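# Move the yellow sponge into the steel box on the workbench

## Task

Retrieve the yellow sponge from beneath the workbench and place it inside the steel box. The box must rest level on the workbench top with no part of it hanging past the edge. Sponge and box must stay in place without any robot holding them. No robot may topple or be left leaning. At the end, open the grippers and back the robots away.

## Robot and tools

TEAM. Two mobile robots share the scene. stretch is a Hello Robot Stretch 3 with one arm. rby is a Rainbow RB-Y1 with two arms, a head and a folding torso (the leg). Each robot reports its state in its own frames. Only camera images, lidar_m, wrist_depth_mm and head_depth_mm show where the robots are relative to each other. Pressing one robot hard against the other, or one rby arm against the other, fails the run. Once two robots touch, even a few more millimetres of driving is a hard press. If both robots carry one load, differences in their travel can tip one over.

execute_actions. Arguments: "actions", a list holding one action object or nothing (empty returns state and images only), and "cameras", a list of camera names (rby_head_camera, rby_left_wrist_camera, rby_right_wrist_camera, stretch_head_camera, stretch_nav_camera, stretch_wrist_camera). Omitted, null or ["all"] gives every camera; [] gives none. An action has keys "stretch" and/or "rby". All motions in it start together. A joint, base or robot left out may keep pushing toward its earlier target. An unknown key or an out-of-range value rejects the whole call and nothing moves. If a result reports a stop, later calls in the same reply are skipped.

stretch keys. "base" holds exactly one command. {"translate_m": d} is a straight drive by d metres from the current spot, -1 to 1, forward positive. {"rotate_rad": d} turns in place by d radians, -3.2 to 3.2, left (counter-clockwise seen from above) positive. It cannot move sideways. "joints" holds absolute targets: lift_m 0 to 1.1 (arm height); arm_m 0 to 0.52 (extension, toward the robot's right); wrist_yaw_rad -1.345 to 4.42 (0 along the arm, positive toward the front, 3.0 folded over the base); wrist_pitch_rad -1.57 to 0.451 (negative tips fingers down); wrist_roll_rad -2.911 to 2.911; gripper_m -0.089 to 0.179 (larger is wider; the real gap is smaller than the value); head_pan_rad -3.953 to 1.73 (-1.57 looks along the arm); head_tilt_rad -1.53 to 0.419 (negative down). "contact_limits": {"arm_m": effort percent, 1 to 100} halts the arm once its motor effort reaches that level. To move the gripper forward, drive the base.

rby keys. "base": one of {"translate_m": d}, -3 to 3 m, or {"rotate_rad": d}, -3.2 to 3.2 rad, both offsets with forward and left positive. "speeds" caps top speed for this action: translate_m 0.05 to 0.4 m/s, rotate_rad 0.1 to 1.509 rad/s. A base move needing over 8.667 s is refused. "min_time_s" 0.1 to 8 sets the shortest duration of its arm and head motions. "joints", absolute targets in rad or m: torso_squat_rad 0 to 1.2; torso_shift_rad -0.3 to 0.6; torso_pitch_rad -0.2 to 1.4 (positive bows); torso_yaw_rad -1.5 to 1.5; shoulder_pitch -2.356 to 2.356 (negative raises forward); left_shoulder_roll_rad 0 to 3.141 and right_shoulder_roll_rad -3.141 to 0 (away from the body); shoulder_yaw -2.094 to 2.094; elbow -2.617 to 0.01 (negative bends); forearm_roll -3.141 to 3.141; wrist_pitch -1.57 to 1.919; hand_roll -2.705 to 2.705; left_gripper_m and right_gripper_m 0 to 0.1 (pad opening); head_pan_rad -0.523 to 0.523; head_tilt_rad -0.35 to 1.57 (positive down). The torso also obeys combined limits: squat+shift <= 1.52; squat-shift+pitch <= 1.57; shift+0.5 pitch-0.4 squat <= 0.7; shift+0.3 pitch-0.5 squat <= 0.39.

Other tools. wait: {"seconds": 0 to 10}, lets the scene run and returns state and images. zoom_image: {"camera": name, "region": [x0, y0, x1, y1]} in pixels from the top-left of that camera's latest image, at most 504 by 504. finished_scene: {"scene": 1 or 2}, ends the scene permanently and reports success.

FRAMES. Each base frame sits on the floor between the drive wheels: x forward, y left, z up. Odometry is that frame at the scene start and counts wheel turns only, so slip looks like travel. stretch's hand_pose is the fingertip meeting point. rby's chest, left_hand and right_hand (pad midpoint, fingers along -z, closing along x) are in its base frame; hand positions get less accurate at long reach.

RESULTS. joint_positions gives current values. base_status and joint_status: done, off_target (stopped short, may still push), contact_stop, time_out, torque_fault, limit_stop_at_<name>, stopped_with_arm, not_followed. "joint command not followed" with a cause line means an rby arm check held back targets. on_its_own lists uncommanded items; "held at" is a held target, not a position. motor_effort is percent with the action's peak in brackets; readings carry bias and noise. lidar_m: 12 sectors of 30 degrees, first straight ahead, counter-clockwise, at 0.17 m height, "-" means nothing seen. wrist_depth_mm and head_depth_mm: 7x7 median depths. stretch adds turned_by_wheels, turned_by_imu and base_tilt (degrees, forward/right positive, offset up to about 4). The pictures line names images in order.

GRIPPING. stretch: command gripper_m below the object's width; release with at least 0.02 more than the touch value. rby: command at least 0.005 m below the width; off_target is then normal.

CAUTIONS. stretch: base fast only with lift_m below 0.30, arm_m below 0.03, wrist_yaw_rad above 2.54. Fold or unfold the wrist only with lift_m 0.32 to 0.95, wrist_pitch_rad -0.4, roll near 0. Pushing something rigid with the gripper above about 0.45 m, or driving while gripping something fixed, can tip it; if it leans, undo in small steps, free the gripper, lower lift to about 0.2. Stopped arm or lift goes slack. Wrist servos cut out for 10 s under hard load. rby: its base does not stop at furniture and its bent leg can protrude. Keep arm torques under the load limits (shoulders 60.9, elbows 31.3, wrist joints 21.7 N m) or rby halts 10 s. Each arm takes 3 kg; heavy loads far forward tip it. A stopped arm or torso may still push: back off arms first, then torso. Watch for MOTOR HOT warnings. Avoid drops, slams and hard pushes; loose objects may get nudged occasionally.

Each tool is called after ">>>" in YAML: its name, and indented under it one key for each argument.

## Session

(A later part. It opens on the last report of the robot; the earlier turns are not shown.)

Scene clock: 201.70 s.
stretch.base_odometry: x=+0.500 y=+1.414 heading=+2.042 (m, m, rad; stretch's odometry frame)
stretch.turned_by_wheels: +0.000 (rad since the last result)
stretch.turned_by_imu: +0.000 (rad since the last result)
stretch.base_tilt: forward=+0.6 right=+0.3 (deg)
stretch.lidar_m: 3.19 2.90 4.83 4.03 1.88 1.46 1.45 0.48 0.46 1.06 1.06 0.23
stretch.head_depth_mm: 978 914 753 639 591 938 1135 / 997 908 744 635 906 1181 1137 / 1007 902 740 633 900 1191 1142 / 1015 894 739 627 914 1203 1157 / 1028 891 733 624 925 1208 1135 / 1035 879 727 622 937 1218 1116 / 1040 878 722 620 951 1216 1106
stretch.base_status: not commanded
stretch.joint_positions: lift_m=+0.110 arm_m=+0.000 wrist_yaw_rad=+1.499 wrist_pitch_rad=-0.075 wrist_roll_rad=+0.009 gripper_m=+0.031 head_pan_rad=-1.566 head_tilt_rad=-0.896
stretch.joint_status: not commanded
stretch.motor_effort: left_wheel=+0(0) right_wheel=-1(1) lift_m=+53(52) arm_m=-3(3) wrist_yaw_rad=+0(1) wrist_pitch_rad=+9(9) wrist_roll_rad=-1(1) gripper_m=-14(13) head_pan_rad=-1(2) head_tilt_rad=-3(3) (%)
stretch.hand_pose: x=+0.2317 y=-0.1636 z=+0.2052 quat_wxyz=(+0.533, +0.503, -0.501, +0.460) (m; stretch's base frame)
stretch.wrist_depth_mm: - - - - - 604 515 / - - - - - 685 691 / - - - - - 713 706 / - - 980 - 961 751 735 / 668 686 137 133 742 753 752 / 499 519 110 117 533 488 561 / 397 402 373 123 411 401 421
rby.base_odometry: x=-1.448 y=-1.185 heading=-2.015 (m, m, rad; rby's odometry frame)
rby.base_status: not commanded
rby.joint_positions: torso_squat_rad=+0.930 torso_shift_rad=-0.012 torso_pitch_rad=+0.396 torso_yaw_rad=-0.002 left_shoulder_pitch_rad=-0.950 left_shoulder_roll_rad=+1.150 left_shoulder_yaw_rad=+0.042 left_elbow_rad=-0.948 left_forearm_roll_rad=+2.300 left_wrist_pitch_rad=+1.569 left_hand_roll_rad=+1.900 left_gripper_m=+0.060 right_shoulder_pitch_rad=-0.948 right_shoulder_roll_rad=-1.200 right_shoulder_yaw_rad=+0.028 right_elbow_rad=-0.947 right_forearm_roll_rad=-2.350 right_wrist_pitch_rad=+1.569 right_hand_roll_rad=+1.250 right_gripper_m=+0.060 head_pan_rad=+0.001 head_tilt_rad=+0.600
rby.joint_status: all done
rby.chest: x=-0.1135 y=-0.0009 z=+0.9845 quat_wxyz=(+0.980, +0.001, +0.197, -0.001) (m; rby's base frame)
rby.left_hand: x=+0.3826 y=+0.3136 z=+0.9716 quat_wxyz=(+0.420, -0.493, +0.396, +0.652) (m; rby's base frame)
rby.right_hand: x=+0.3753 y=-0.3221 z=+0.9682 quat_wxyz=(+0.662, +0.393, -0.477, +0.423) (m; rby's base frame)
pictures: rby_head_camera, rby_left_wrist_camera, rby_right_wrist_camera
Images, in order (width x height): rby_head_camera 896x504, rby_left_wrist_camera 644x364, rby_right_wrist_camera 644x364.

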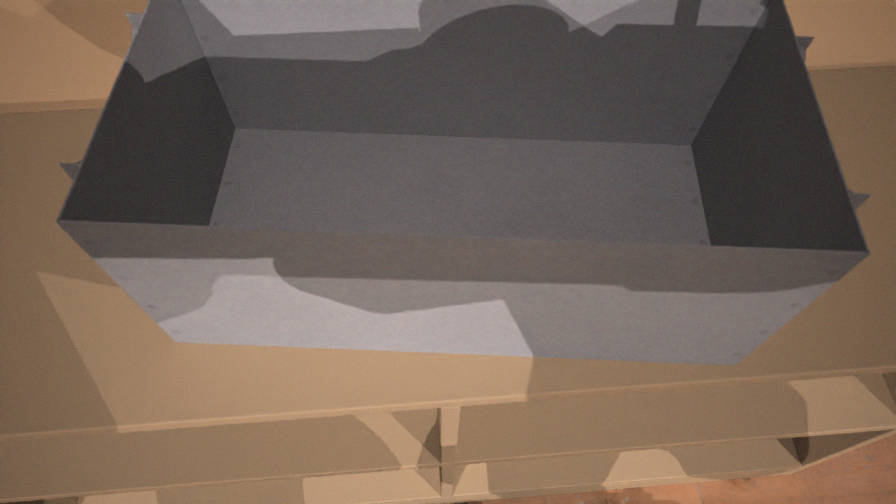

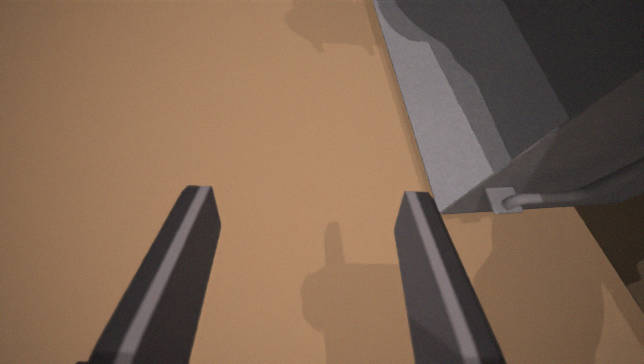

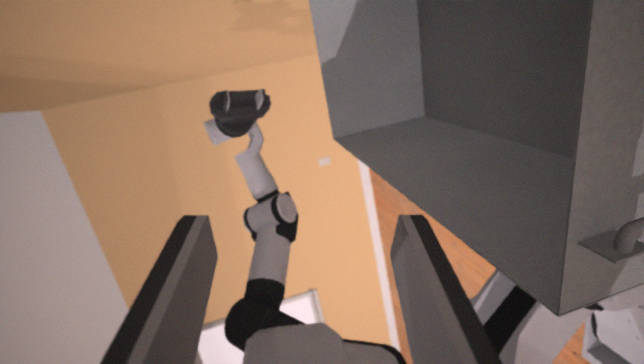

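>>> execute_actions:
  actions:
    - {"rby":{"joints":{"left_shoulder_roll_rad":1.1,"right_shoulder_roll_rad":-1.13,"left_forearm_roll_rad":2.05,"right_forearm_roll_rad":-2.1,"left_shoulder_pitch_rad":-0.55,"right_shoulder_pitch_rad":-0.55,"left_elbow_rad":-1.1,"right_elbow_rad":-1.1,"torso_squat_rad":0.6}}}
  cameras: []

>>> execute_actions:
  actions:
    - {"rby":{"joints":{"torso_pitch_rad":0.75,"head_tilt_rad":0.4}}}
  cameras: ["rby_left_wrist_camera","rby_right_wrist_camera","rby_head_camera"]

Scene clock: 204.20 s.
stretch.base_odometry: x=+0.500 y=+1.414 heading=+2.042 (m, m, rad; stretch's odometry frame)
stretch.turned_by_wheels: +0.000 (rad since the last result)
stretch.turned_by_imu: +0.000 (rad since the last result)
stretch.base_tilt: forward=+0.6 right=+0.4 (deg)
stretch.lidar_m: 3.19 2.91 4.83 4.03 1.88 1.46 1.45 0.47 0.46 1.06 1.06 0.23
stretch.head_depth_mm: 984 915 755 637 588 933 1141 / 997 909 748 634 899 1175 1142 / 1016 901 743 632 903 1193 1139 / 1019 896 738 629 914 1215 1159 / 1023 888 735 626 926 1223 1139 / 1036 881 728 620 936 1215 1120 / 1037 870 722 616 950 1216 1109
stretch.base_status: not commanded
stretch.joint_positions: lift_m=+0.110 arm_m=+0.000 wrist_yaw_rad=+1.499 wrist_pitch_rad=-0.075 wrist_roll_rad=+0.009 gripper_m=+0.031 head_pan_rad=-1.566 head_tilt_rad=-0.896
stretch.joint_status: not commanded
stretch.motor_effort: left_wheel=+0(0) right_wheel=+0(1) lift_m=+52(52) arm_m=-3(4) wrist_yaw_rad=+1(1) wrist_pitch_rad=+8(9) wrist_roll_rad=+0(1) gripper_m=-14(14) head_pan_rad=-2(2) head_tilt_rad=-3(2) (%)
stretch.hand_pose: x=+0.2317 y=-0.1636 z=+0.2052 quat_wxyz=(+0.533, +0.503, -0.501, +0.460) (m; stretch's base frame)
stretch.wrist_depth_mm: - - - - - 613 519 / - - - - - 701 696 / - - - - - 708 728 / - - 954 - 993 745 738 / 666 680 137 132 733 739 747 / 493 533 111 116 543 488 563 / 394 401 373 123 413 409 419
rby.base_odometry: x=-1.448 y=-1.185 heading=-2.015 (m, m, rad; rby's odometry frame)
rby.base_status: not commanded
rby.joint_positions: torso_squat_rad=+0.600 torso_shift_rad=-0.012 torso_pitch_rad=+0.396 torso_yaw_rad=-0.002 left_shoulder_pitch_rad=-0.550 left_shoulder_roll_rad=+1.100 left_shoulder_yaw_rad=+0.042 left_elbow_rad=-1.100 left_forearm_roll_rad=+2.050 left_wrist_pitch_rad=+1.569 left_hand_roll_rad=+1.900 left_gripper_m=+0.060 right_shoulder_pitch_rad=-0.550 right_shoulder_roll_rad=-1.130 right_shoulder_yaw_rad=+0.028 right_elbow_rad=-1.100 right_forearm_roll_rad=-2.100 right_wrist_pitch_rad=+1.569 right_hand_roll_rad=+1.250 right_gripper_m=+0.060 head_pan_rad=+0.001 head_tilt_rad=+0.600
rby.joint_status: all done
rby.chest: x=-0.1154 y=-0.0011 z=+1.1437 quat_wxyz=(+0.980, +0.001, +0.197, -0.001) (m; rby's base frame)
rby.left_hand: x=+0.2860 y=+0.3482 z=+0.9343 quat_wxyz=(+0.403, -0.302, +0.372, +0.780) (m; rby's base frame)
rby.right_hand: x=+0.2742 y=-0.3484 z=+0.9288 quat_wxyz=(+0.780, +0.384, -0.283, +0.405) (m; rby's base frame)
pictures: none
No camera images: the call's "cameras" was empty. Leave "cameras" out to get every camera's image.

Scene clock: 206.17 s.
stretch.base_odometry: x=+0.500 y=+1.414 heading=+2.042 (m, m, rad; stretch's odometry frame)
stretch.turned_by_wheels: +0.000 (rad since the last result)
stretch.turned_by_imu: +0.000 (rad since the last result)
stretch.base_tilt: forward=+0.6 right=+0.2 (deg)
stretch.lidar_m: 3.19 2.90 4.85 4.02 1.88 1.46 1.45 0.47 0.46 1.06 1.06 0.23
stretch.head_depth_mm: 986 913 751 640 591 939 1141 / 995 910 746 634 900 1181 1137 / 1018 898 741 630 896 1186 1138 / 1015 895 736 627 908 1205 1161 / 1022 889 733 625 923 1216 1141 / 1039 877 727 621 934 1217 1119 / 1036 873 721 618 952 1220 1113
stretch.base_status: not commanded
stretch.joint_positions: lift_m=+0.110 arm_m=+0.000 wrist_yaw_rad=+1.499 wrist_pitch_rad=-0.075 wrist_roll_rad=+0.009 gripper_m=+0.031 head_pan_rad=-1.566 head_tilt_rad=-0.896
stretch.joint_status: not commanded
stretch.motor_effort: left_wheel=+0(0) right_wheel=-1(1) lift_m=+52(52) arm_m=-3(3) wrist_yaw_rad=+2(0) wrist_pitch_rad=+9(9) wrist_roll_rad=-1(1) gripper_m=-14(13) head_pan_rad=-2(1) head_tilt_rad=-3(3) (%)
stretch.hand_pose: x=+0.2317 y=-0.1636 z=+0.2052 quat_wxyz=(+0.533, +0.503, -0.501, +0.460) (m; stretch's base frame)
stretch.wrist_depth_mm: - - - - - 610 523 / - - - - - 702 687 / - - - - - 719 707 / - - 992 - 978 733 762 / 679 688 137 132 732 741 767 / 509 527 111 116 541 492 557 / 396 397 373 123 411 403 420
rby.base_odometry: x=-1.448 y=-1.185 heading=-2.015 (m, m, rad; rby's odometry frame)
rby.base_status: not commanded
rby.joint_positions: torso_squat_rad=+0.600 torso_shift_rad=-0.012 torso_pitch_rad=+0.750 torso_yaw_rad=-0.002 left_shoulder_pitch_rad=-0.550 left_shoulder_roll_rad=+1.100 left_shoulder_yaw_rad=+0.042 left_elbow_rad=-1.100 left_forearm_roll_rad=+2.050 left_wrist_pitch_rad=+1.569 left_hand_roll_rad=+1.900 left_gripper_m=+0.060 right_shoulder_pitch_rad=-0.550 right_shoulder_roll_rad=-1.130 right_shoulder_yaw_rad=+0.028 right_elbow_rad=-1.100 right_forearm_roll_rad=-2.100 right_wrist_pitch_rad=+1.569 right_hand_roll_rad=+1.250 right_gripper_m=+0.060 head_pan_rad=+0.001 head_tilt_rad=+0.400
rby.joint_status: all done
rby.chest: x=-0.0238 y=-0.0010 z=+1.0846 quat_wxyz=(+0.930, +0.000, +0.366, -0.001) (m; rby's base frame)
rby.left_hand: x=+0.2800 y=+0.3484 z=+0.7490 quat_wxyz=(+0.331, -0.160, +0.437, +0.821) (m; rby's base frame)
rby.right_hand: x=+0.2673 y=-0.3482 z=+0.7478 quat_wxyz=(+0.817, +0.450, -0.142, +0.331) (m; rby's base frame)
pictures: rby_head_camera, rby_left_wrist_camera, rby_right_wrist_camera
Images, in order (width x height): rby_head_camera 896x504, rby_left_wrist_camera 644x364, rby_right_wrist_camera 644x364.

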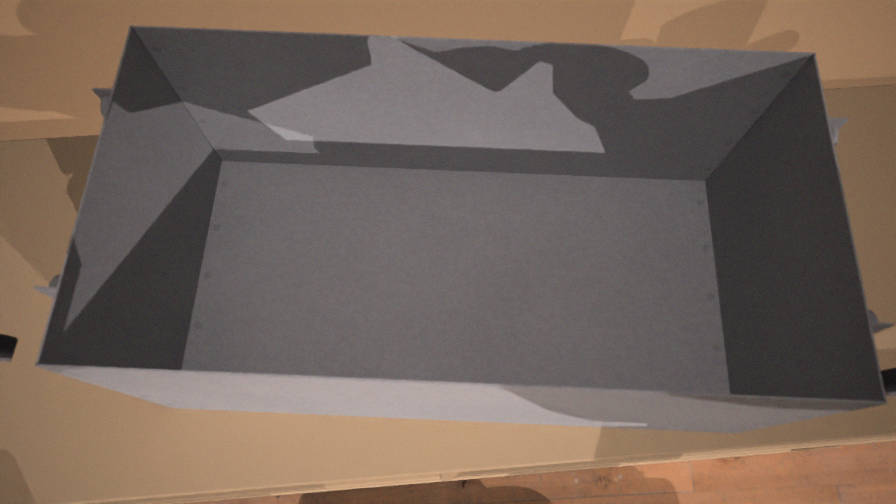

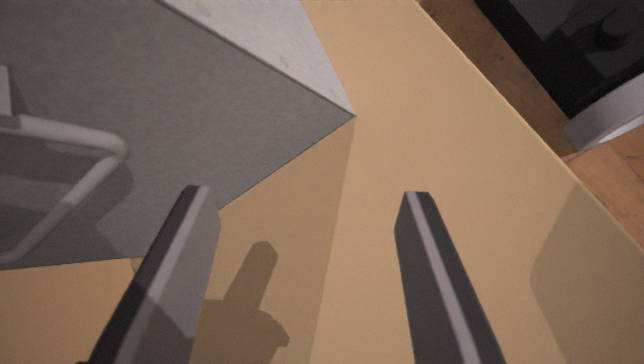

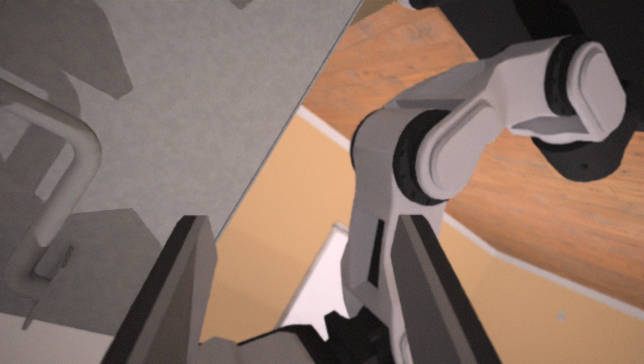

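>>> execute_actions:
  actions:
    - {"rby":{"joints":{"left_hand_roll_rad":1.08,"right_hand_roll_rad":2.08,"left_shoulder_roll_rad":1.3,"right_shoulder_roll_rad":-1.33,"left_forearm_roll_rad":2.5,"right_forearm_roll_rad":-2.55},"min_time_s":2}}
  cameras: ["rby_left_wrist_camera","rby_right_wrist_camera","rby_head_camera"]

Scene clock: 209.40 s.
stretch.base_odometry: x=+0.500 y=+1.414 heading=+2.042 (m, m, rad; stretch's odometry frame)
stretch.turned_by_wheels: +0.000 (rad since the last result)
stretch.turned_by_imu: +0.000 (rad since the last result)
stretch.base_tilt: forward=+0.7 right=+0.3 (deg)
stretch.lidar_m: 3.19 2.91 4.83 4.01 1.88 1.46 1.45 0.48 0.46 1.06 1.06 0.23
stretch.head_depth_mm: 982 909 753 637 592 937 1136 / 1003 904 745 635 902 1176 1131 / 1011 902 742 632 901 1194 1149 / 1019 892 736 628 908 1203 1164 / 1022 884 731 624 926 1209 1139 / 1034 881 728 619 934 1217 1117 / 1035 874 724 619 946 1212 1115
stretch.base_status: not commanded
stretch.joint_positions: lift_m=+0.110 arm_m=+0.000 wrist_yaw_rad=+1.499 wrist_pitch_rad=-0.075 wrist_roll_rad=+0.009 gripper_m=+0.031 head_pan_rad=-1.566 head_tilt_rad=-0.896
stretch.joint_status: not commanded
stretch.motor_effort: left_wheel=+0(0) right_wheel=-1(1) lift_m=+52(52) arm_m=-3(4) wrist_yaw_rad=+0(1) wrist_pitch_rad=+9(9) wrist_roll_rad=+0(0) gripper_m=-13(14) head_pan_rad=-1(2) head_tilt_rad=-2(3) (%)
stretch.hand_pose: x=+0.2317 y=-0.1636 z=+0.2052 quat_wxyz=(+0.533, +0.503, -0.501, +0.460) (m; stretch's base frame)
stretch.wrist_depth_mm: - - - - - 604 512 / - - - - - 687 682 / - - - - - 726 714 / - - 956 - 979 739 732 / 656 686 137 132 734 767 768 / 503 525 110 116 539 490 566 / 397 398 371 123 418 404 414
rby.base_odometry: x=-1.448 y=-1.185 heading=-2.015 (m, m, rad; rby's odometry frame)
rby.base_status: not commanded
rby.joint_positions: torso_squat_rad=+0.600 torso_shift_rad=-0.012 torso_pitch_rad=+0.750 torso_yaw_rad=-0.002 left_shoulder_pitch_rad=-0.550 left_shoulder_roll_rad=+1.300 left_shoulder_yaw_rad=+0.042 left_elbow_rad=-1.100 left_forearm_roll_rad=+2.500 left_wrist_pitch_rad=+1.569 left_hand_roll_rad=+1.080 left_gripper_m=+0.060 right_shoulder_pitch_rad=-0.550 right_shoulder_roll_rad=-1.330 right_shoulder_yaw_rad=+0.028 right_elbow_rad=-1.100 right_forearm_roll_rad=-2.550 right_wrist_pitch_rad=+1.569 right_hand_roll_rad=+2.080 right_gripper_m=+0.060 head_pan_rad=+0.001 head_tilt_rad=+0.400
rby.joint_status: all done
rby.chest: x=-0.0238 y=-0.0010 z=+1.0846 quat_wxyz=(+0.930, +0.000, +0.366, -0.001) (m; rby's base frame)
rby.left_hand: x=+0.3435 y=+0.3586 z=+0.8680 quat_wxyz=(+0.580, -0.451, +0.332, +0.592) (m; rby's base frame)
rby.right_hand: x=+0.3338 y=-0.3596 z=+0.8641 quat_wxyz=(+0.593, +0.347, -0.441, +0.578) (m; rby's base frame)
pictures: rby_head_camera, rby_left_wrist_camera, rby_right_wrist_camera
Images, in order (width x height): rby_head_camera 896x504, rby_left_wrist_camera 644x364, rby_right_wrist_camera 644x364.

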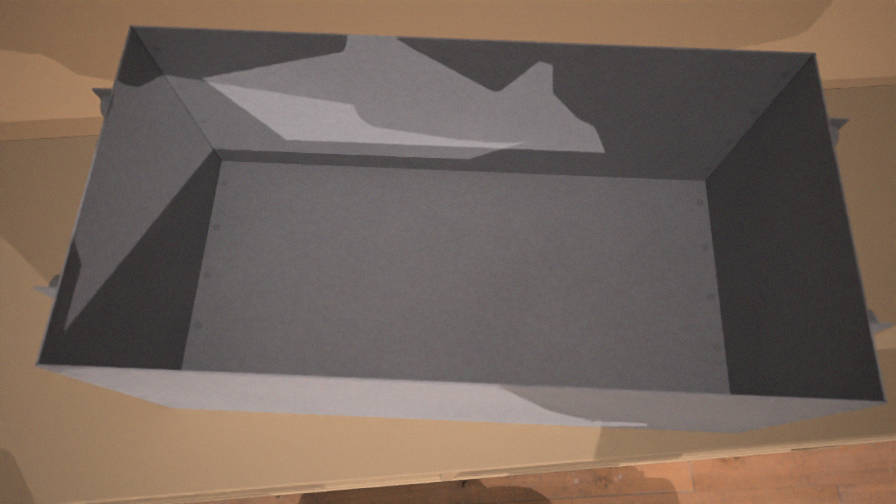

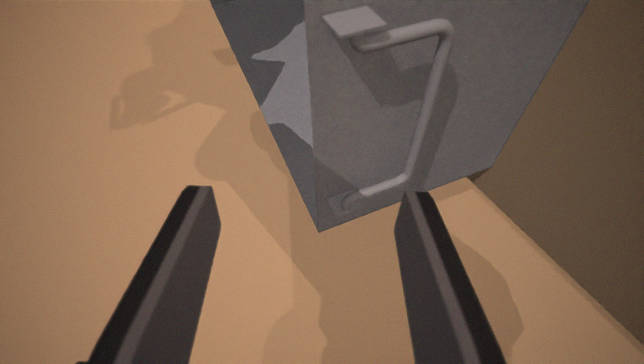

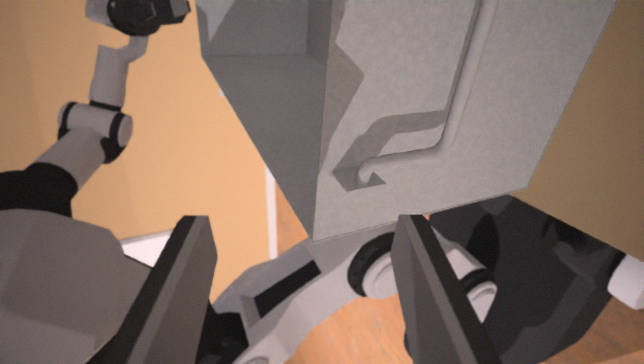

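>>> execute_actions:
  actions:
    - {"rby":{"base":{"translate_m":0.04},"joints":{"torso_squat_rad":0.81}}}
  cameras: ["rby_left_wrist_camera","rby_right_wrist_camera"]

>>> execute_actions:
  actions:
    - {"rby":{"joints":{"left_shoulder_roll_rad":1.2,"right_shoulder_roll_rad":-1.23},"min_time_s":2}}
  cameras: ["rby_left_wrist_camera","rby_right_wrist_camera"]

Scene clock: 211.73 s.
stretch.base_odometry: x=+0.500 y=+1.414 heading=+2.042 (m, m, rad; stretch's odometry frame)
stretch.turned_by_wheels: +0.000 (rad since the last result)
stretch.turned_by_imu: +0.000 (rad since the last result)
stretch.base_tilt: forward=+0.7 right=+0.3 (deg)
stretch.lidar_m: 3.19 2.93 4.83 4.01 1.88 1.46 1.45 0.47 0.46 1.06 1.06 0.23
stretch.head_depth_mm: 989 916 753 637 590 937 1146 / 1003 904 750 634 905 1170 1133 / 1014 899 739 631 899 1196 1154 / 1012 897 738 628 907 1202 1154 / 1022 889 731 623 920 1216 1141 / 1034 881 729 620 930 1212 1114 / 1044 877 726 620 948 1219 1113
stretch.base_status: not commanded
stretch.joint_positions: lift_m=+0.110 arm_m=+0.000 wrist_yaw_rad=+1.499 wrist_pitch_rad=-0.075 wrist_roll_rad=+0.009 gripper_m=+0.031 head_pan_rad=-1.566 head_tilt_rad=-0.896
stretch.joint_status: not commanded
stretch.motor_effort: left_wheel=+0(0) right_wheel=-1(1) lift_m=+52(52) arm_m=-3(3) wrist_yaw_rad=+1(1) wrist_pitch_rad=+9(9) wrist_roll_rad=-1(0) gripper_m=-14(14) head_pan_rad=-1(1) head_tilt_rad=-2(3) (%)
stretch.hand_pose: x=+0.2317 y=-0.1636 z=+0.2052 quat_wxyz=(+0.533, +0.503, -0.501, +0.460) (m; stretch's base frame)
stretch.wrist_depth_mm: - - - - - 594 516 / - - - - - 689 687 / - - - - - 717 719 / - - 998 - 987 726 734 / 669 687 137 133 748 763 774 / 503 539 111 116 536 489 561 / 397 402 371 122 410 404 417
rby.base_odometry: x=-1.465 y=-1.221 heading=-2.015 (m, m, rad; rby's odometry frame)
rby.base_status: done
rby.joint_positions: torso_squat_rad=+0.810 torso_shift_rad=-0.012 torso_pitch_rad=+0.749 torso_yaw_rad=-0.002 left_shoulder_pitch_rad=-0.550 left_shoulder_roll_rad=+1.300 left_shoulder_yaw_rad=+0.042 left_elbow_rad=-1.100 left_forearm_roll_rad=+2.500 left_wrist_pitch_rad=+1.569 left_hand_roll_rad=+1.080 left_gripper_m=+0.060 right_shoulder_pitch_rad=-0.550 right_shoulder_roll_rad=-1.330 right_shoulder_yaw_rad=+0.028 right_elbow_rad=-1.100 right_forearm_roll_rad=-2.550 right_wrist_pitch_rad=+1.569 right_hand_roll_rad=+2.080 right_gripper_m=+0.060 head_pan_rad=+0.001 head_tilt_rad=+0.400
rby.joint_status: all done
rby.chest: x=-0.0230 y=-0.0009 z=+0.9898 quat_wxyz=(+0.931, +0.000, +0.366, -0.001) (m; rby's base frame)
rby.left_hand: x=+0.3446 y=+0.3587 z=+0.7737 quat_wxyz=(+0.580, -0.451, +0.332, +0.591) (m; rby's base frame)
rby.right_hand: x=+0.3349 y=-0.3595 z=+0.7698 quat_wxyz=(+0.593, +0.346, -0.441, +0.578) (m; rby's base frame)
pictures: rby_left_wrist_camera, rby_right_wrist_camera
Images, in order (width x height): rby_left_wrist_camera 644x364, rby_right_wrist_camera 644x364.

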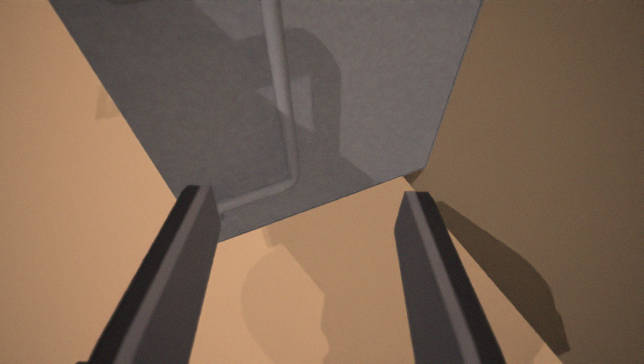

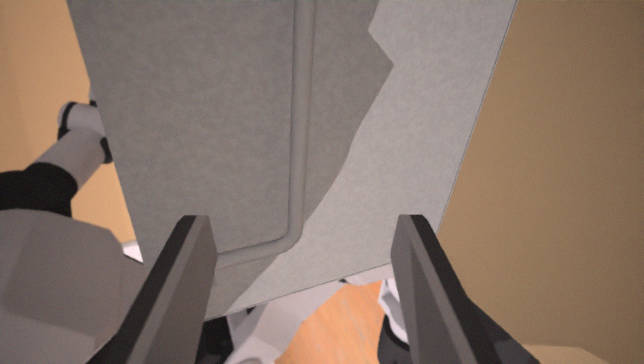

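Scene clock: 214.03 s.
stretch.base_odometry: x=+0.500 y=+1.414 heading=+2.042 (m, m, rad; stretch's odometry frame)
stretch.turned_by_wheels: +0.000 (rad since the last result)
stretch.turned_by_imu: +0.000 (rad since the last result)
stretch.base_tilt: forward=+0.6 right=+0.2 (deg)
stretch.lidar_m: 3.20 2.93 4.83 4.02 1.88 1.46 1.45 0.48 0.46 1.06 1.06 0.23
stretch.head_depth_mm: 986 912 754 637 587 938 1148 / 997 910 748 633 910 1175 1138 / 1013 898 746 630 907 1191 1148 / 1024 894 739 625 912 1199 1161 / 1028 887 734 625 926 1215 1142 / 1035 876 728 623 936 1220 1116 / 1041 874 722 616 948 1216 1111
stretch.base_status: not commanded
stretch.joint_positions: lift_m=+0.110 arm_m=+0.000 wrist_yaw_rad=+1.499 wrist_pitch_rad=-0.075 wrist_roll_rad=+0.009 gripper_m=+0.031 head_pan_rad=-1.566 head_tilt_rad=-0.896
stretch.joint_status: not commanded
stretch.motor_effort: left_wheel=+0(0) right_wheel=-1(1) lift_m=+52(52) arm_m=-4(3) wrist_yaw_rad=+1(0) wrist_pitch_rad=+9(9) wrist_roll_rad=-1(1) gripper_m=-14(13) head_pan_rad=-1(1) head_tilt_rad=-3(3) (%)
stretch.hand_pose: x=+0.2317 y=-0.1636 z=+0.2052 quat_wxyz=(+0.533, +0.503, -0.501, +0.460) (m; stretch's base frame)
stretch.wrist_depth_mm: - - - - - 595 522 / - - - - - 702 706 / - - - - - 719 720 / - - - - 996 751 748 / 666 701 137 133 721 756 766 / 494 527 110 116 539 490 569 / 397 397 373 123 409 407 418
rby.base_odometry: x=-1.465 y=-1.221 heading=-2.015 (m, m, rad; rby's odometry frame)
rby.base_status: not commanded
rby.joint_positions: torso_squat_rad=+0.810 torso_shift_rad=-0.012 torso_pitch_rad=+0.749 torso_yaw_rad=-0.002 left_shoulder_pitch_rad=-0.550 left_shoulder_roll_rad=+1.201 left_shoulder_yaw_rad=+0.042 left_elbow_rad=-1.100 left_forearm_roll_rad=+2.500 left_wrist_pitch_rad=+1.569 left_hand_roll_rad=+1.080 left_gripper_m=+0.060 right_shoulder_pitch_rad=-0.550 right_shoulder_roll_rad=-1.230 right_shoulder_yaw_rad=+0.028 right_elbow_rad=-1.100 right_forearm_roll_rad=-2.550 right_wrist_pitch_rad=+1.569 right_hand_roll_rad=+2.080 right_gripper_m=+0.060 head_pan_rad=+0.001 head_tilt_rad=+0.400
rby.joint_status: all done
rby.chest: x=-0.0230 y=-0.0009 z=+0.9898 quat_wxyz=(+0.931, +0.000, +0.366, -0.001) (m; rby's base frame)
rby.left_hand: x=+0.3366 y=+0.3384 z=+0.7558 quat_wxyz=(+0.549, -0.477, +0.360, +0.585) (m; rby's base frame)
rby.right_hand: x=+0.3270 y=-0.3386 z=+0.7523 quat_wxyz=(+0.585, +0.374, -0.467, +0.547) (m; rby's base frame)
pictures: rby_left_wrist_camera, rby_right_wrist_camera
Images, in order (width x height): rby_left_wrist_camera 644x364, rby_right_wrist_camera 644x364.

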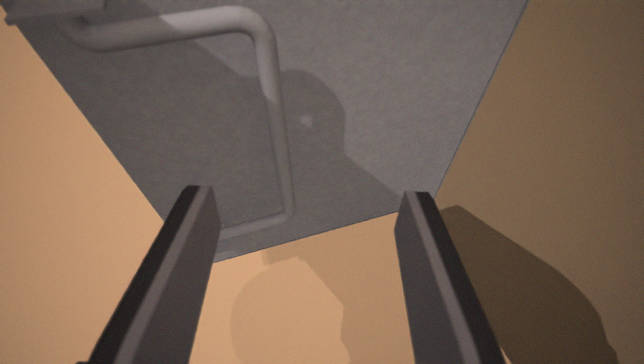

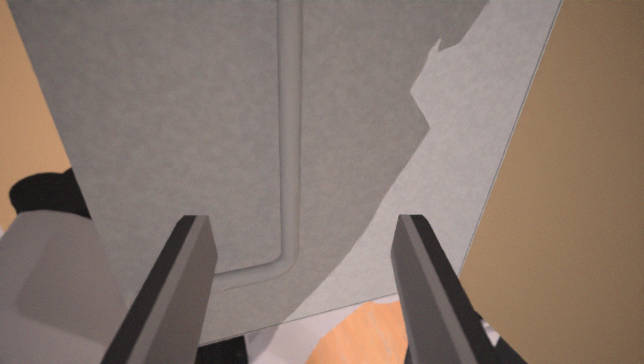

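>>> execute_actions:
  actions:
    - {"rby":{"base":{"translate_m":0.06}}}
  cameras: []

>>> execute_actions:
  actions:
    - {"rby":{"joints":{"left_shoulder_roll_rad":1.07,"right_shoulder_roll_rad":-1.1,"torso_squat_rad":0.77},"min_time_s":3}}
  cameras: ["rby_left_wrist_camera","rby_right_wrist_camera"]

Scene clock: 215.93 s.
stretch.base_odometry: x=+0.500 y=+1.414 heading=+2.042 (m, m, rad; stretch's odometry frame)
stretch.turned_by_wheels: +0.000 (rad since the last result)
stretch.turned_by_imu: +0.000 (rad since the last result)
stretch.base_tilt: forward=+0.7 right=+0.1 (deg)
stretch.lidar_m: 3.18 2.96 4.81 4.02 1.89 1.46 1.45 0.47 0.46 1.06 1.06 0.23
stretch.head_depth_mm: 984 917 756 638 589 938 1143 / 998 911 746 633 903 1177 1136 / 1014 902 743 633 901 1198 1145 / 1020 889 735 628 911 1198 1161 / 1024 883 732 625 925 1208 1141 / 1034 880 729 620 929 1214 1117 / 1041 871 721 618 950 1228 1115
stretch.base_status: not commanded
stretch.joint_positions: lift_m=+0.110 arm_m=+0.000 wrist_yaw_rad=+1.499 wrist_pitch_rad=-0.075 wrist_roll_rad=+0.009 gripper_m=+0.031 head_pan_rad=-1.566 head_tilt_rad=-0.896
stretch.joint_status: not commanded
stretch.motor_effort: left_wheel=+0(0) right_wheel=+0(1) lift_m=+52(52) arm_m=-4(3) wrist_yaw_rad=+0(0) wrist_pitch_rad=+9(9) wrist_roll_rad=+0(1) gripper_m=-13(14) head_pan_rad=-2(1) head_tilt_rad=-3(3) (%)
stretch.hand_pose: x=+0.2317 y=-0.1636 z=+0.2052 quat_wxyz=(+0.533, +0.503, -0.501, +0.460) (m; stretch's base frame)
stretch.wrist_depth_mm: - - - - - 615 518 / - - - - - 682 687 / - - - - - 720 721 / - - - - - 725 741 / 674 679 138 132 739 749 774 / 502 522 110 116 554 490 559 / 387 403 369 123 416 404 414
rby.base_odometry: x=-1.491 y=-1.275 heading=-2.014 (m, m, rad; rby's odometry frame)
rby.base_status: done
rby.joint_positions: torso_squat_rad=+0.810 torso_shift_rad=-0.012 torso_pitch_rad=+0.749 torso_yaw_rad=-0.002 left_shoulder_pitch_rad=-0.550 left_shoulder_roll_rad=+1.200 left_shoulder_yaw_rad=+0.042 left_elbow_rad=-1.100 left_forearm_roll_rad=+2.500 left_wrist_pitch_rad=+1.569 left_hand_roll_rad=+1.080 left_gripper_m=+0.060 right_shoulder_pitch_rad=-0.550 right_shoulder_roll_rad=-1.230 right_shoulder_yaw_rad=+0.028 right_elbow_rad=-1.100 right_forearm_roll_rad=-2.550 right_wrist_pitch_rad=+1.569 right_hand_roll_rad=+2.080 right_gripper_m=+0.060 head_pan_rad=+0.001 head_tilt_rad=+0.400
rby.joint_status: not commanded
rby.chest: x=-0.0229 y=-0.0009 z=+0.9898 quat_wxyz=(+0.931, +0.000, +0.366, -0.001) (m; rby's base frame)
rby.left_hand: x=+0.3366 y=+0.3383 z=+0.7557 quat_wxyz=(+0.548, -0.477, +0.360, +0.585) (m; rby's base frame)
rby.right_hand: x=+0.3271 y=-0.3385 z=+0.7522 quat_wxyz=(+0.585, +0.374, -0.467, +0.547) (m; rby's base frame)
pictures: none
No camera images: the call's "cameras" was empty. Leave "cameras" out to get every camera's image.

Scene clock: 219.23 s.
stretch.base_odometry: x=+0.500 y=+1.414 heading=+2.042 (m, m, rad; stretch's odometry frame)
stretch.turned_by_wheels: +0.000 (rad since the last result)
stretch.turned_by_imu: +0.000 (rad since the last result)
stretch.base_tilt: forward=+0.5 right=+0.4 (deg)
stretch.lidar_m: 3.18 2.97 4.83 4.04 1.88 1.46 1.45 0.47 0.46 1.06 1.06 0.23
stretch.head_depth_mm: 979 911 753 637 590 936 1136 / 1001 905 746 636 905 1184 1135 / 1013 899 742 630 901 1196 1150 / 1012 896 733 627 908 1208 1164 / 1020 886 734 625 921 1211 1145 / 1032 878 728 623 935 1229 1124 / 1034 871 725 619 949 1214 1114
stretch.base_status: not commanded
stretch.joint_positions: lift_m=+0.110 arm_m=+0.000 wrist_yaw_rad=+1.499 wrist_pitch_rad=-0.075 wrist_roll_rad=+0.009 gripper_m=+0.031 head_pan_rad=-1.566 head_tilt_rad=-0.896
stretch.joint_status: not commanded
stretch.motor_effort: left_wheel=+0(0) right_wheel=+0(1) lift_m=+52(52) arm_m=-4(3) wrist_yaw_rad=+1(0) wrist_pitch_rad=+9(9) wrist_roll_rad=-1(0) gripper_m=-15(13) head_pan_rad=-1(1) head_tilt_rad=-2(2) (%)
stretch.hand_pose: x=+0.2317 y=-0.1636 z=+0.2052 quat_wxyz=(+0.533, +0.503, -0.501, +0.460) (m; stretch's base frame)
stretch.wrist_depth_mm: - - - - - 590 517 / - - - - - 688 692 / - - - - - 721 708 / - - 986 - 958 737 717 / 668 698 136 133 749 742 750 / 498 529 110 116 541 495 569 / 397 401 373 122 410 403 414
rby.base_odometry: x=-1.491 y=-1.275 heading=-2.014 (m, m, rad; rby's odometry frame)
rby.base_status: not commanded
rby.joint_positions: torso_squat_rad=+0.770 torso_shift_rad=-0.012 torso_pitch_rad=+0.750 torso_yaw_rad=-0.002 left_shoulder_pitch_rad=-0.550 left_shoulder_roll_rad=+1.070 left_shoulder_yaw_rad=+0.042 left_elbow_rad=-1.100 left_forearm_roll_rad=+2.500 left_wrist_pitch_rad=+1.569 left_hand_roll_rad=+1.080 left_gripper_m=+0.060 right_shoulder_pitch_rad=-0.550 right_shoulder_roll_rad=-1.100 right_shoulder_yaw_rad=+0.028 right_elbow_rad=-1.100 right_forearm_roll_rad=-2.550 right_wrist_pitch_rad=+1.569 right_hand_roll_rad=+2.080 right_gripper_m=+0.060 head_pan_rad=+0.001 head_tilt_rad=+0.400
rby.joint_status: all done
rby.chest: x=-0.0229 y=-0.0009 z=+1.0094 quat_wxyz=(+0.931, +0.000, +0.366, -0.001) (m; rby's base frame)
rby.left_hand: x=+0.3262 y=+0.3092 z=+0.7548 quat_wxyz=(+0.505, -0.508, +0.395, +0.575) (m; rby's base frame)
rby.right_hand: x=+0.3168 y=-0.3087 z=+0.7520 quat_wxyz=(+0.574, +0.410, -0.498, +0.504) (m; rby's base frame)
pictures: rby_left_wrist_camera, rby_right_wrist_camera
Images, in order (width x height): rby_left_wrist_camera 644x364, rby_right_wrist_camera 644x364.

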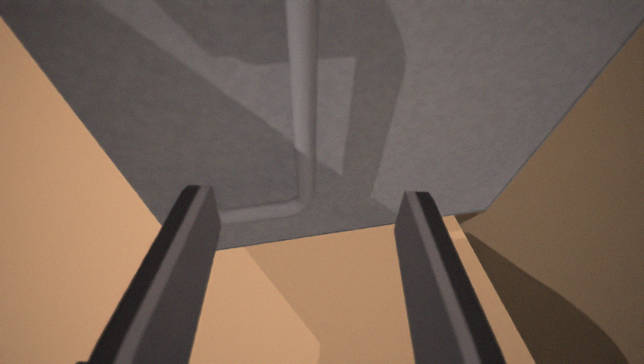

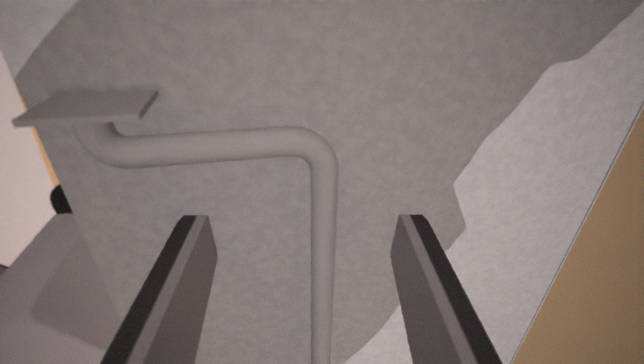

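>>> execute_actions:
  actions:
    - {"rby":{"joints":{"left_shoulder_pitch_rad":-0.42},"min_time_s":2}}
  cameras: ["rby_left_wrist_camera"]

Scene clock: 222.03 s.
stretch.base_odometry: x=+0.500 y=+1.414 heading=+2.042 (m, m, rad; stretch's odometry frame)
stretch.turned_by_wheels: +0.000 (rad since the last result)
stretch.turned_by_imu: +0.000 (rad since the last result)
stretch.base_tilt: forward=+0.6 right=+0.3 (deg)
stretch.lidar_m: 3.18 2.96 4.82 4.03 1.88 1.46 1.46 0.47 0.46 1.06 1.06 0.23
stretch.head_depth_mm: 984 914 753 639 591 936 1132 / 998 906 748 635 901 1177 1137 / 1009 902 737 634 898 1186 1141 / 1019 894 739 629 912 1203 1159 / 1028 889 733 626 921 1211 1137 / 1029 886 729 621 932 1213 1116 / 1034 872 723 619 948 1215 1112
stretch.base_status: not commanded
stretch.joint_positions: lift_m=+0.110 arm_m=+0.000 wrist_yaw_rad=+1.499 wrist_pitch_rad=-0.075 wrist_roll_rad=+0.009 gripper_m=+0.031 head_pan_rad=-1.566 head_tilt_rad=-0.896
stretch.joint_status: not commanded
stretch.motor_effort: left_wheel=+0(0) right_wheel=+0(1) lift_m=+52(52) arm_m=-3(4) wrist_yaw_rad=+2(1) wrist_pitch_rad=+9(9) wrist_roll_rad=-1(1) gripper_m=-14(15) head_pan_rad=-2(1) head_tilt_rad=-3(3) (%)
stretch.hand_pose: x=+0.2317 y=-0.1636 z=+0.2052 quat_wxyz=(+0.533, +0.503, -0.501, +0.460) (m; stretch's base frame)
stretch.wrist_depth_mm: - - - - - 619 516 / - - - - - 702 677 / - - - - - 719 716 / - - - - 972 732 732 / 669 691 137 133 731 739 750 / 497 534 110 116 543 494 568 / 393 401 372 123 408 400 417
rby.base_odometry: x=-1.491 y=-1.275 heading=-2.014 (m, m, rad; rby's odometry frame)
rby.base_status: not commanded
rby.joint_positions: torso_squat_rad=+0.770 torso_shift_rad=-0.012 torso_pitch_rad=+0.750 torso_yaw_rad=-0.002 left_shoulder_pitch_rad=-0.420 left_shoulder_roll_rad=+1.070 left_shoulder_yaw_rad=+0.042 left_elbow_rad=-1.100 left_forearm_roll_rad=+2.500 left_wrist_pitch_rad=+1.569 left_hand_roll_rad=+1.080 left_gripper_m=+0.060 right_shoulder_pitch_rad=-0.550 right_shoulder_roll_rad=-1.100 right_shoulder_yaw_rad=+0.028 right_elbow_rad=-1.100 right_forearm_roll_rad=-2.550 right_wrist_pitch_rad=+1.569 right_hand_roll_rad=+2.080 right_gripper_m=+0.060 head_pan_rad=+0.001 head_tilt_rad=+0.400
rby.joint_status: all done
rby.chest: x=-0.0229 y=-0.0009 z=+1.0094 quat_wxyz=(+0.931, +0.000, +0.366, -0.001) (m; rby's base frame)
rby.left_hand: x=+0.2829 y=+0.3281 z=+0.7246 quat_wxyz=(+0.478, -0.470, +0.408, +0.619) (m; rby's base frame)
rby.right_hand: x=+0.3168 y=-0.3087 z=+0.7520 quat_wxyz=(+0.574, +0.410, -0.498, +0.504) (m; rby's base frame)
pictures: rby_left_wrist_camera
Images, in order (width x height): rby_left_wrist_camera 644x364.

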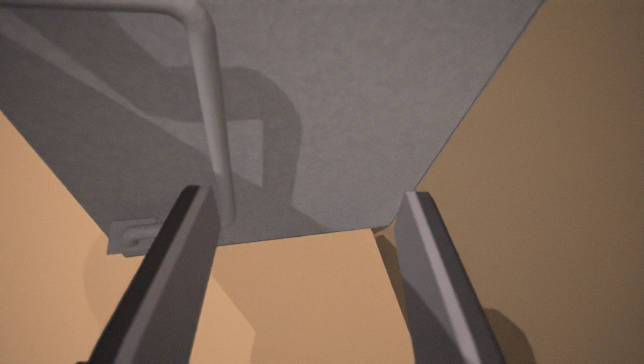

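>>> execute_actions:
  actions:
    - {"rby":{"joints":{"left_shoulder_pitch_rad":-0.5,"left_shoulder_roll_rad":1.02,"right_shoulder_roll_rad":-1.04},"min_time_s":3}}
  cameras: ["rby_left_wrist_camera","rby_right_wrist_camera"]

Scene clock: 225.87 s.
stretch.base_odometry: x=+0.500 y=+1.414 heading=+2.042 (m, m, rad; stretch's odometry frame)
stretch.turned_by_wheels: +0.000 (rad since the last result)
stretch.turned_by_imu: +0.001 (rad since the last result)
stretch.base_tilt: forward=+0.5 right=+0.2 (deg)
stretch.lidar_m: 3.20 2.96 4.82 3.99 1.88 1.46 1.45 0.47 0.46 1.06 1.06 0.23
stretch.head_depth_mm: 984 912 749 637 590 933 1139 / 993 905 748 635 906 1179 1139 / 1011 902 741 631 900 1196 1158 / 1014 891 735 627 914 1199 1162 / 1026 887 732 624 924 1215 1139 / 1034 880 730 622 933 1216 1118 / 1040 869 725 617 948 1226 1113
stretch.base_status: not commanded
stretch.joint_positions: lift_m=+0.110 arm_m=+0.000 wrist_yaw_rad=+1.499 wrist_pitch_rad=-0.075 wrist_roll_rad=+0.009 gripper_m=+0.031 head_pan_rad=-1.566 head_tilt_rad=-0.896
stretch.joint_status: not commanded
stretch.motor_effort: left_wheel=+0(0) right_wheel=+0(1) lift_m=+52(52) arm_m=-4(4) wrist_yaw_rad=+1(0) wrist_pitch_rad=+8(8) wrist_roll_rad=-1(0) gripper_m=-14(13) head_pan_rad=-1(1) head_tilt_rad=-3(3) (%)
stretch.hand_pose: x=+0.2317 y=-0.1636 z=+0.2052 quat_wxyz=(+0.533, +0.503, -0.501, +0.460) (m; stretch's base frame)
stretch.wrist_depth_mm: - - - - - 610 513 / - - - - - 678 698 / - - - - - 699 723 / - - 997 - - 739 740 / 667 702 137 132 736 779 757 / 501 533 110 116 532 484 565 / 398 399 369 123 410 409 410
rby.base_odometry: x=-1.491 y=-1.275 heading=-2.014 (m, m, rad; rby's odometry frame)
rby.base_status: not commanded
rby.joint_positions: torso_squat_rad=+0.770 torso_shift_rad=-0.012 torso_pitch_rad=+0.750 torso_yaw_rad=-0.003 left_shoulder_pitch_rad=-0.500 left_shoulder_roll_rad=+1.020 left_shoulder_yaw_rad=+0.042 left_elbow_rad=-1.100 left_forearm_roll_rad=+2.500 left_wrist_pitch_rad=+1.569 left_hand_roll_rad=+1.080 left_gripper_m=+0.060 right_shoulder_pitch_rad=-0.550 right_shoulder_roll_rad=-1.041 right_shoulder_yaw_rad=+0.028 right_elbow_rad=-1.099 right_forearm_roll_rad=-2.550 right_wrist_pitch_rad=+1.569 right_hand_roll_rad=+2.080 right_gripper_m=+0.060 head_pan_rad=+0.001 head_tilt_rad=+0.400
rby.joint_status: all done
rby.chest: x=-0.0229 y=-0.0010 z=+1.0094 quat_wxyz=(+0.931, +0.000, +0.366, -0.001) (m; rby's base frame)
rby.left_hand: x=+0.3060 y=+0.3046 z=+0.7358 quat_wxyz=(+0.477, -0.505, +0.413, +0.588) (m; rby's base frame)
rby.right_hand: x=+0.3125 y=-0.2947 z=+0.7446 quat_wxyz=(+0.569, +0.425, -0.512, +0.483) (m; rby's base frame)
pictures: rby_left_wrist_camera, rby_right_wrist_camera
Images, in order (width x height): rby_left_wrist_camera 644x364, rby_right_wrist_camera 644x364.

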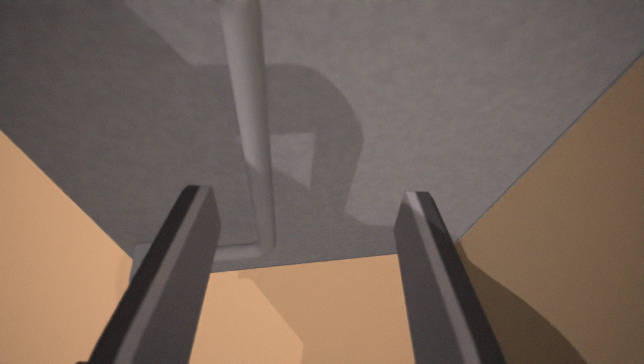

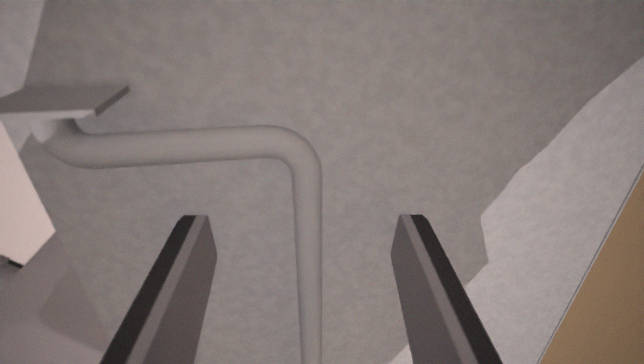

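>>> execute_actions:
  actions:
    - {"rby":{"joints":{"left_shoulder_pitch_rad":-0.42,"left_shoulder_roll_rad":0.97,"left_elbow_rad":-1.15,"right_gripper_m":0.0},"min_time_s":3}}
  cameras: ["rby_left_wrist_camera","rby_right_wrist_camera"]

Scene clock: 229.57 s.
stretch.base_odometry: x=+0.500 y=+1.414 heading=+2.042 (m, m, rad; stretch's odometry frame)
stretch.turned_by_wheels: +0.000 (rad since the last result)
stretch.turned_by_imu: +0.001 (rad since the last result)
stretch.base_tilt: forward=+0.6 right=+0.2 (deg)
stretch.lidar_m: 3.19 2.97 4.85 4.03 1.88 1.46 1.45 0.47 0.46 1.06 1.06 0.23
stretch.head_depth_mm: 981 915 751 637 589 939 1141 / 997 907 749 633 903 1170 1135 / 1012 896 740 630 901 1190 1144 / 1014 895 737 627 913 1207 1152 / 1022 890 735 625 920 1207 1144 / 1032 882 727 620 932 1216 1123 / 1042 869 724 619 953 1222 1108
stretch.base_status: not commanded
stretch.joint_positions: lift_m=+0.110 arm_m=+0.000 wrist_yaw_rad=+1.499 wrist_pitch_rad=-0.075 wrist_roll_rad=+0.009 gripper_m=+0.031 head_pan_rad=-1.566 head_tilt_rad=-0.896
stretch.joint_status: not commanded
stretch.motor_effort: left_wheel=+0(0) right_wheel=-1(1) lift_m=+53(52) arm_m=-4(3) wrist_yaw_rad=+0(1) wrist_pitch_rad=+9(9) wrist_roll_rad=-1(1) gripper_m=-14(13) head_pan_rad=-1(1) head_tilt_rad=-3(3) (%)
stretch.hand_pose: x=+0.2317 y=-0.1636 z=+0.2052 quat_wxyz=(+0.533, +0.503, -0.501, +0.460) (m; stretch's base frame)
stretch.wrist_depth_mm: - - - - - 609 524 / - - - - - 709 689 / - - - - - 725 714 / - - - - 978 749 748 / 674 691 137 132 742 747 759 / 497 521 111 116 550 487 568 / 396 398 370 123 409 407 418
rby.base_odometry: x=-1.491 y=-1.275 heading=-2.014 (m, m, rad; rby's odometry frame)
rby.base_status: not commanded
rby.joint_positions: torso_squat_rad=+0.770 torso_shift_rad=-0.012 torso_pitch_rad=+0.750 torso_yaw_rad=-0.002 left_shoulder_pitch_rad=-0.422 left_shoulder_roll_rad=+0.971 left_shoulder_yaw_rad=+0.043 left_elbow_rad=-1.151 left_forearm_roll_rad=+2.501 left_wrist_pitch_rad=+1.569 left_hand_roll_rad=+1.080 left_gripper_m=+0.061 right_shoulder_pitch_rad=-0.550 right_shoulder_roll_rad=-1.040 right_shoulder_yaw_rad=+0.028 right_elbow_rad=-1.100 right_forearm_roll_rad=-2.550 right_wrist_pitch_rad=+1.569 right_hand_roll_rad=+2.080 right_gripper_m=+0.007 head_pan_rad=+0.001 head_tilt_rad=+0.400
rby.joint_status: right_gripper_m off_target (ended at +0.007, target +0.000); the others done
rby.chest: x=-0.0229 y=-0.0010 z=+1.0094 quat_wxyz=(+0.930, +0.000, +0.366, -0.001) (m; rby's base frame)
rby.left_hand: x=+0.2755 y=+0.2922 z=+0.7221 quat_wxyz=(+0.456, -0.500, +0.439, +0.591) (m; rby's base frame)
rby.right_hand: x=+0.3123 y=-0.2942 z=+0.7440 quat_wxyz=(+0.569, +0.425, -0.512, +0.483) (m; rby's base frame)
pictures: rby_left_wrist_camera, rby_right_wrist_camera
Images, in order (width x height): rby_left_wrist_camera 644x364, rby_right_wrist_camera 644x364.

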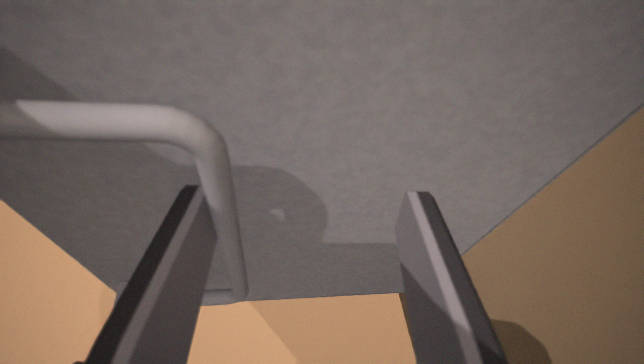

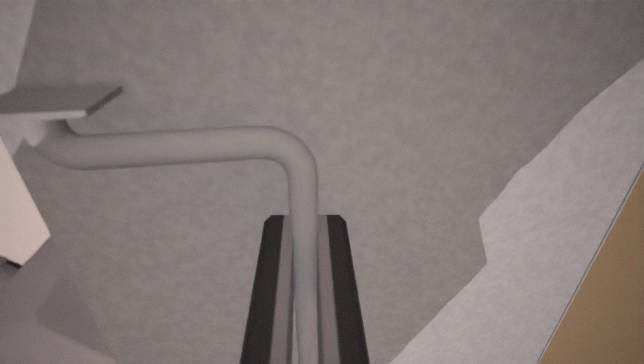

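>>> execute_actions:
  actions:
    - {"rby":{"joints":{"left_shoulder_pitch_rad":-0.48,"left_shoulder_roll_rad":0.97},"min_time_s":2}}
  cameras: []

>>> execute_actions:
  actions:
    - {"rby":{"joints":{"left_gripper_m":0.0}}}
  cameras: ["rby_left_wrist_camera"]

Scene clock: 232.73 s.
stretch.base_odometry: x=+0.500 y=+1.414 heading=+2.042 (m, m, rad; stretch's odometry frame)
stretch.turned_by_wheels: +0.000 (rad since the last result)
stretch.turned_by_imu: +0.000 (rad since the last result)
stretch.base_tilt: forward=+0.7 right=+0.3 (deg)
stretch.lidar_m: 3.19 2.96 4.83 4.00 1.89 1.46 1.45 0.47 0.46 1.06 1.06 0.23
stretch.head_depth_mm: 982 913 752 638 591 939 1136 / 999 907 746 637 908 1182 1138 / 1008 899 738 632 902 1189 1146 / 1014 896 739 628 910 1201 1163 / 1028 884 734 625 921 1213 1143 / 1029 879 730 620 938 1215 1119 / 1037 872 720 617 953 1222 1116
stretch.base_status: not commanded
stretch.joint_positions: lift_m=+0.110 arm_m=+0.000 wrist_yaw_rad=+1.499 wrist_pitch_rad=-0.075 wrist_roll_rad=+0.009 gripper_m=+0.031 head_pan_rad=-1.566 head_tilt_rad=-0.896
stretch.joint_status: not commanded
stretch.motor_effort: left_wheel=+0(0) right_wheel=+0(1) lift_m=+53(52) arm_m=-3(3) wrist_yaw_rad=+0(1) wrist_pitch_rad=+8(9) wrist_roll_rad=-1(0) gripper_m=-13(14) head_pan_rad=-2(1) head_tilt_rad=-2(2) (%)
stretch.hand_pose: x=+0.2317 y=-0.1636 z=+0.2052 quat_wxyz=(+0.533, +0.503, -0.501, +0.460) (m; stretch's base frame)
stretch.wrist_depth_mm: - - - - - 599 514 / - - - - - 690 694 / - - - - - 733 707 / - - - - - 751 742 / 654 683 137 133 736 762 743 / 503 531 110 116 546 490 562 / 395 400 375 123 411 404 419
rby.base_odometry: x=-1.491 y=-1.275 heading=-2.014 (m, m, rad; rby's odometry frame)
rby.base_status: not commanded
rby.joint_positions: torso_squat_rad=+0.770 torso_shift_rad=-0.012 torso_pitch_rad=+0.750 torso_yaw_rad=-0.002 left_shoulder_pitch_rad=-0.479 left_shoulder_roll_rad=+0.970 left_shoulder_yaw_rad=+0.043 left_elbow_rad=-1.150 left_forearm_roll_rad=+2.500 left_wrist_pitch_rad=+1.569 left_hand_roll_rad=+1.080 left_gripper_m=+0.060 right_shoulder_pitch_rad=-0.550 right_shoulder_roll_rad=-1.040 right_shoulder_yaw_rad=+0.028 right_elbow_rad=-1.099 right_forearm_roll_rad=-2.550 right_wrist_pitch_rad=+1.569 right_hand_roll_rad=+2.080 right_gripper_m=+0.007 head_pan_rad=+0.001 head_tilt_rad=+0.400
rby.joint_status: all done
rby.chest: x=-0.0228 y=-0.0010 z=+1.0094 quat_wxyz=(+0.930, +0.000, +0.366, -0.001) (m; rby's base frame)
rby.left_hand: x=+0.2946 y=+0.2840 z=+0.7343 quat_wxyz=(+0.469, -0.515, +0.434, +0.572) (m; rby's base frame)
rby.right_hand: x=+0.3123 y=-0.2942 z=+0.7439 quat_wxyz=(+0.569, +0.425, -0.512, +0.483) (m; rby's base frame)
pictures: none
No camera images: the call's "cameras" was empty. Leave "cameras" out to get every camera's image.

Scene clock: 233.83 s.
stretch.base_odometry: x=+0.500 y=+1.414 heading=+2.042 (m, m, rad; stretch's odometry frame)
stretch.turned_by_wheels: +0.000 (rad since the last result)
stretch.turned_by_imu: +0.000 (rad since the last result)
stretch.base_tilt: forward=+0.6 right=+0.3 (deg)
stretch.lidar_m: 3.20 2.97 4.79 4.00 1.89 1.46 1.46 0.48 0.46 1.06 1.06 0.23
stretch.head_depth_mm: 988 913 752 641 588 939 1143 / 994 906 747 634 908 1181 1136 / 1016 903 742 631 896 1191 1150 / 1020 891 739 627 907 1205 1162 / 1027 889 732 624 923 1206 1137 / 1034 880 733 622 934 1217 1117 / 1041 876 724 618 944 1222 1111
stretch.base_status: not commanded
stretch.joint_positions: lift_m=+0.110 arm_m=+0.000 wrist_yaw_rad=+1.499 wrist_pitch_rad=-0.075 wrist_roll_rad=+0.009 gripper_m=+0.031 head_pan_rad=-1.566 head_tilt_rad=-0.896
stretch.joint_status: not commanded
stretch.motor_effort: left_wheel=+0(0) right_wheel=-1(1) lift_m=+53(52) arm_m=-3(4) wrist_yaw_rad=+0(1) wrist_pitch_rad=+9(9) wrist_roll_rad=+0(0) gripper_m=-14(14) head_pan_rad=-2(1) head_tilt_rad=-3(3) (%)
stretch.hand_pose: x=+0.2317 y=-0.1636 z=+0.2052 quat_wxyz=(+0.533, +0.503, -0.501, +0.460) (m; stretch's base frame)
stretch.wrist_depth_mm: - - - - - 592 508 / - - - - - 692 691 / - - - - - 719 721 / - - - - 984 747 737 / 671 675 137 133 729 761 746 / 499 523 110 115 548 492 562 / 396 401 377 123 416 396 422
rby.base_odometry: x=-1.491 y=-1.275 heading=-2.014 (m, m, rad; rby's odometry frame)
rby.base_status: not commanded
rby.joint_positions: torso_squat_rad=+0.770 torso_shift_rad=-0.012 torso_pitch_rad=+0.748 torso_yaw_rad=-0.002 left_shoulder_pitch_rad=-0.483 left_shoulder_roll_rad=+0.972 left_shoulder_yaw_rad=+0.046 left_elbow_rad=-1.154 left_forearm_roll_rad=+2.504 left_wrist_pitch_rad=+1.572 left_hand_roll_rad=+1.080 left_gripper_m=+0.016 right_shoulder_pitch_rad=-0.549 right_shoulder_roll_rad=-1.040 right_shoulder_yaw_rad=+0.029 right_elbow_rad=-1.099 right_forearm_roll_rad=-2.549 right_wrist_pitch_rad=+1.568 right_hand_roll_rad=+2.080 right_gripper_m=+0.007 head_pan_rad=+0.001 head_tilt_rad=+0.400
rby.joint_status: left_gripper_m off_target (ended at +0.016, target +0.000)
rby.chest: x=-0.0236 y=-0.0013 z=+1.0097 quat_wxyz=(+0.931, +0.001, +0.366, -0.001) (m; rby's base frame)
rby.left_hand: x=+0.2961 y=+0.2831 z=+0.7389 quat_wxyz=(+0.471, -0.518, +0.434, +0.567) (m; rby's base frame)
rby.right_hand: x=+0.3118 y=-0.2942 z=+0.7440 quat_wxyz=(+0.569, +0.426, -0.512, +0.483) (m; rby's base frame)
pictures: rby_left_wrist_camera
Images, in order (width x height): rby_left_wrist_camera 644x364.

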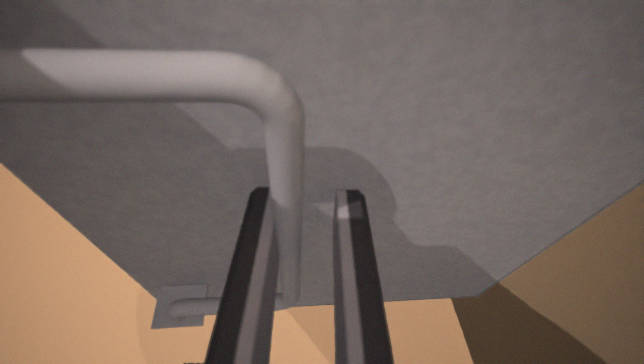

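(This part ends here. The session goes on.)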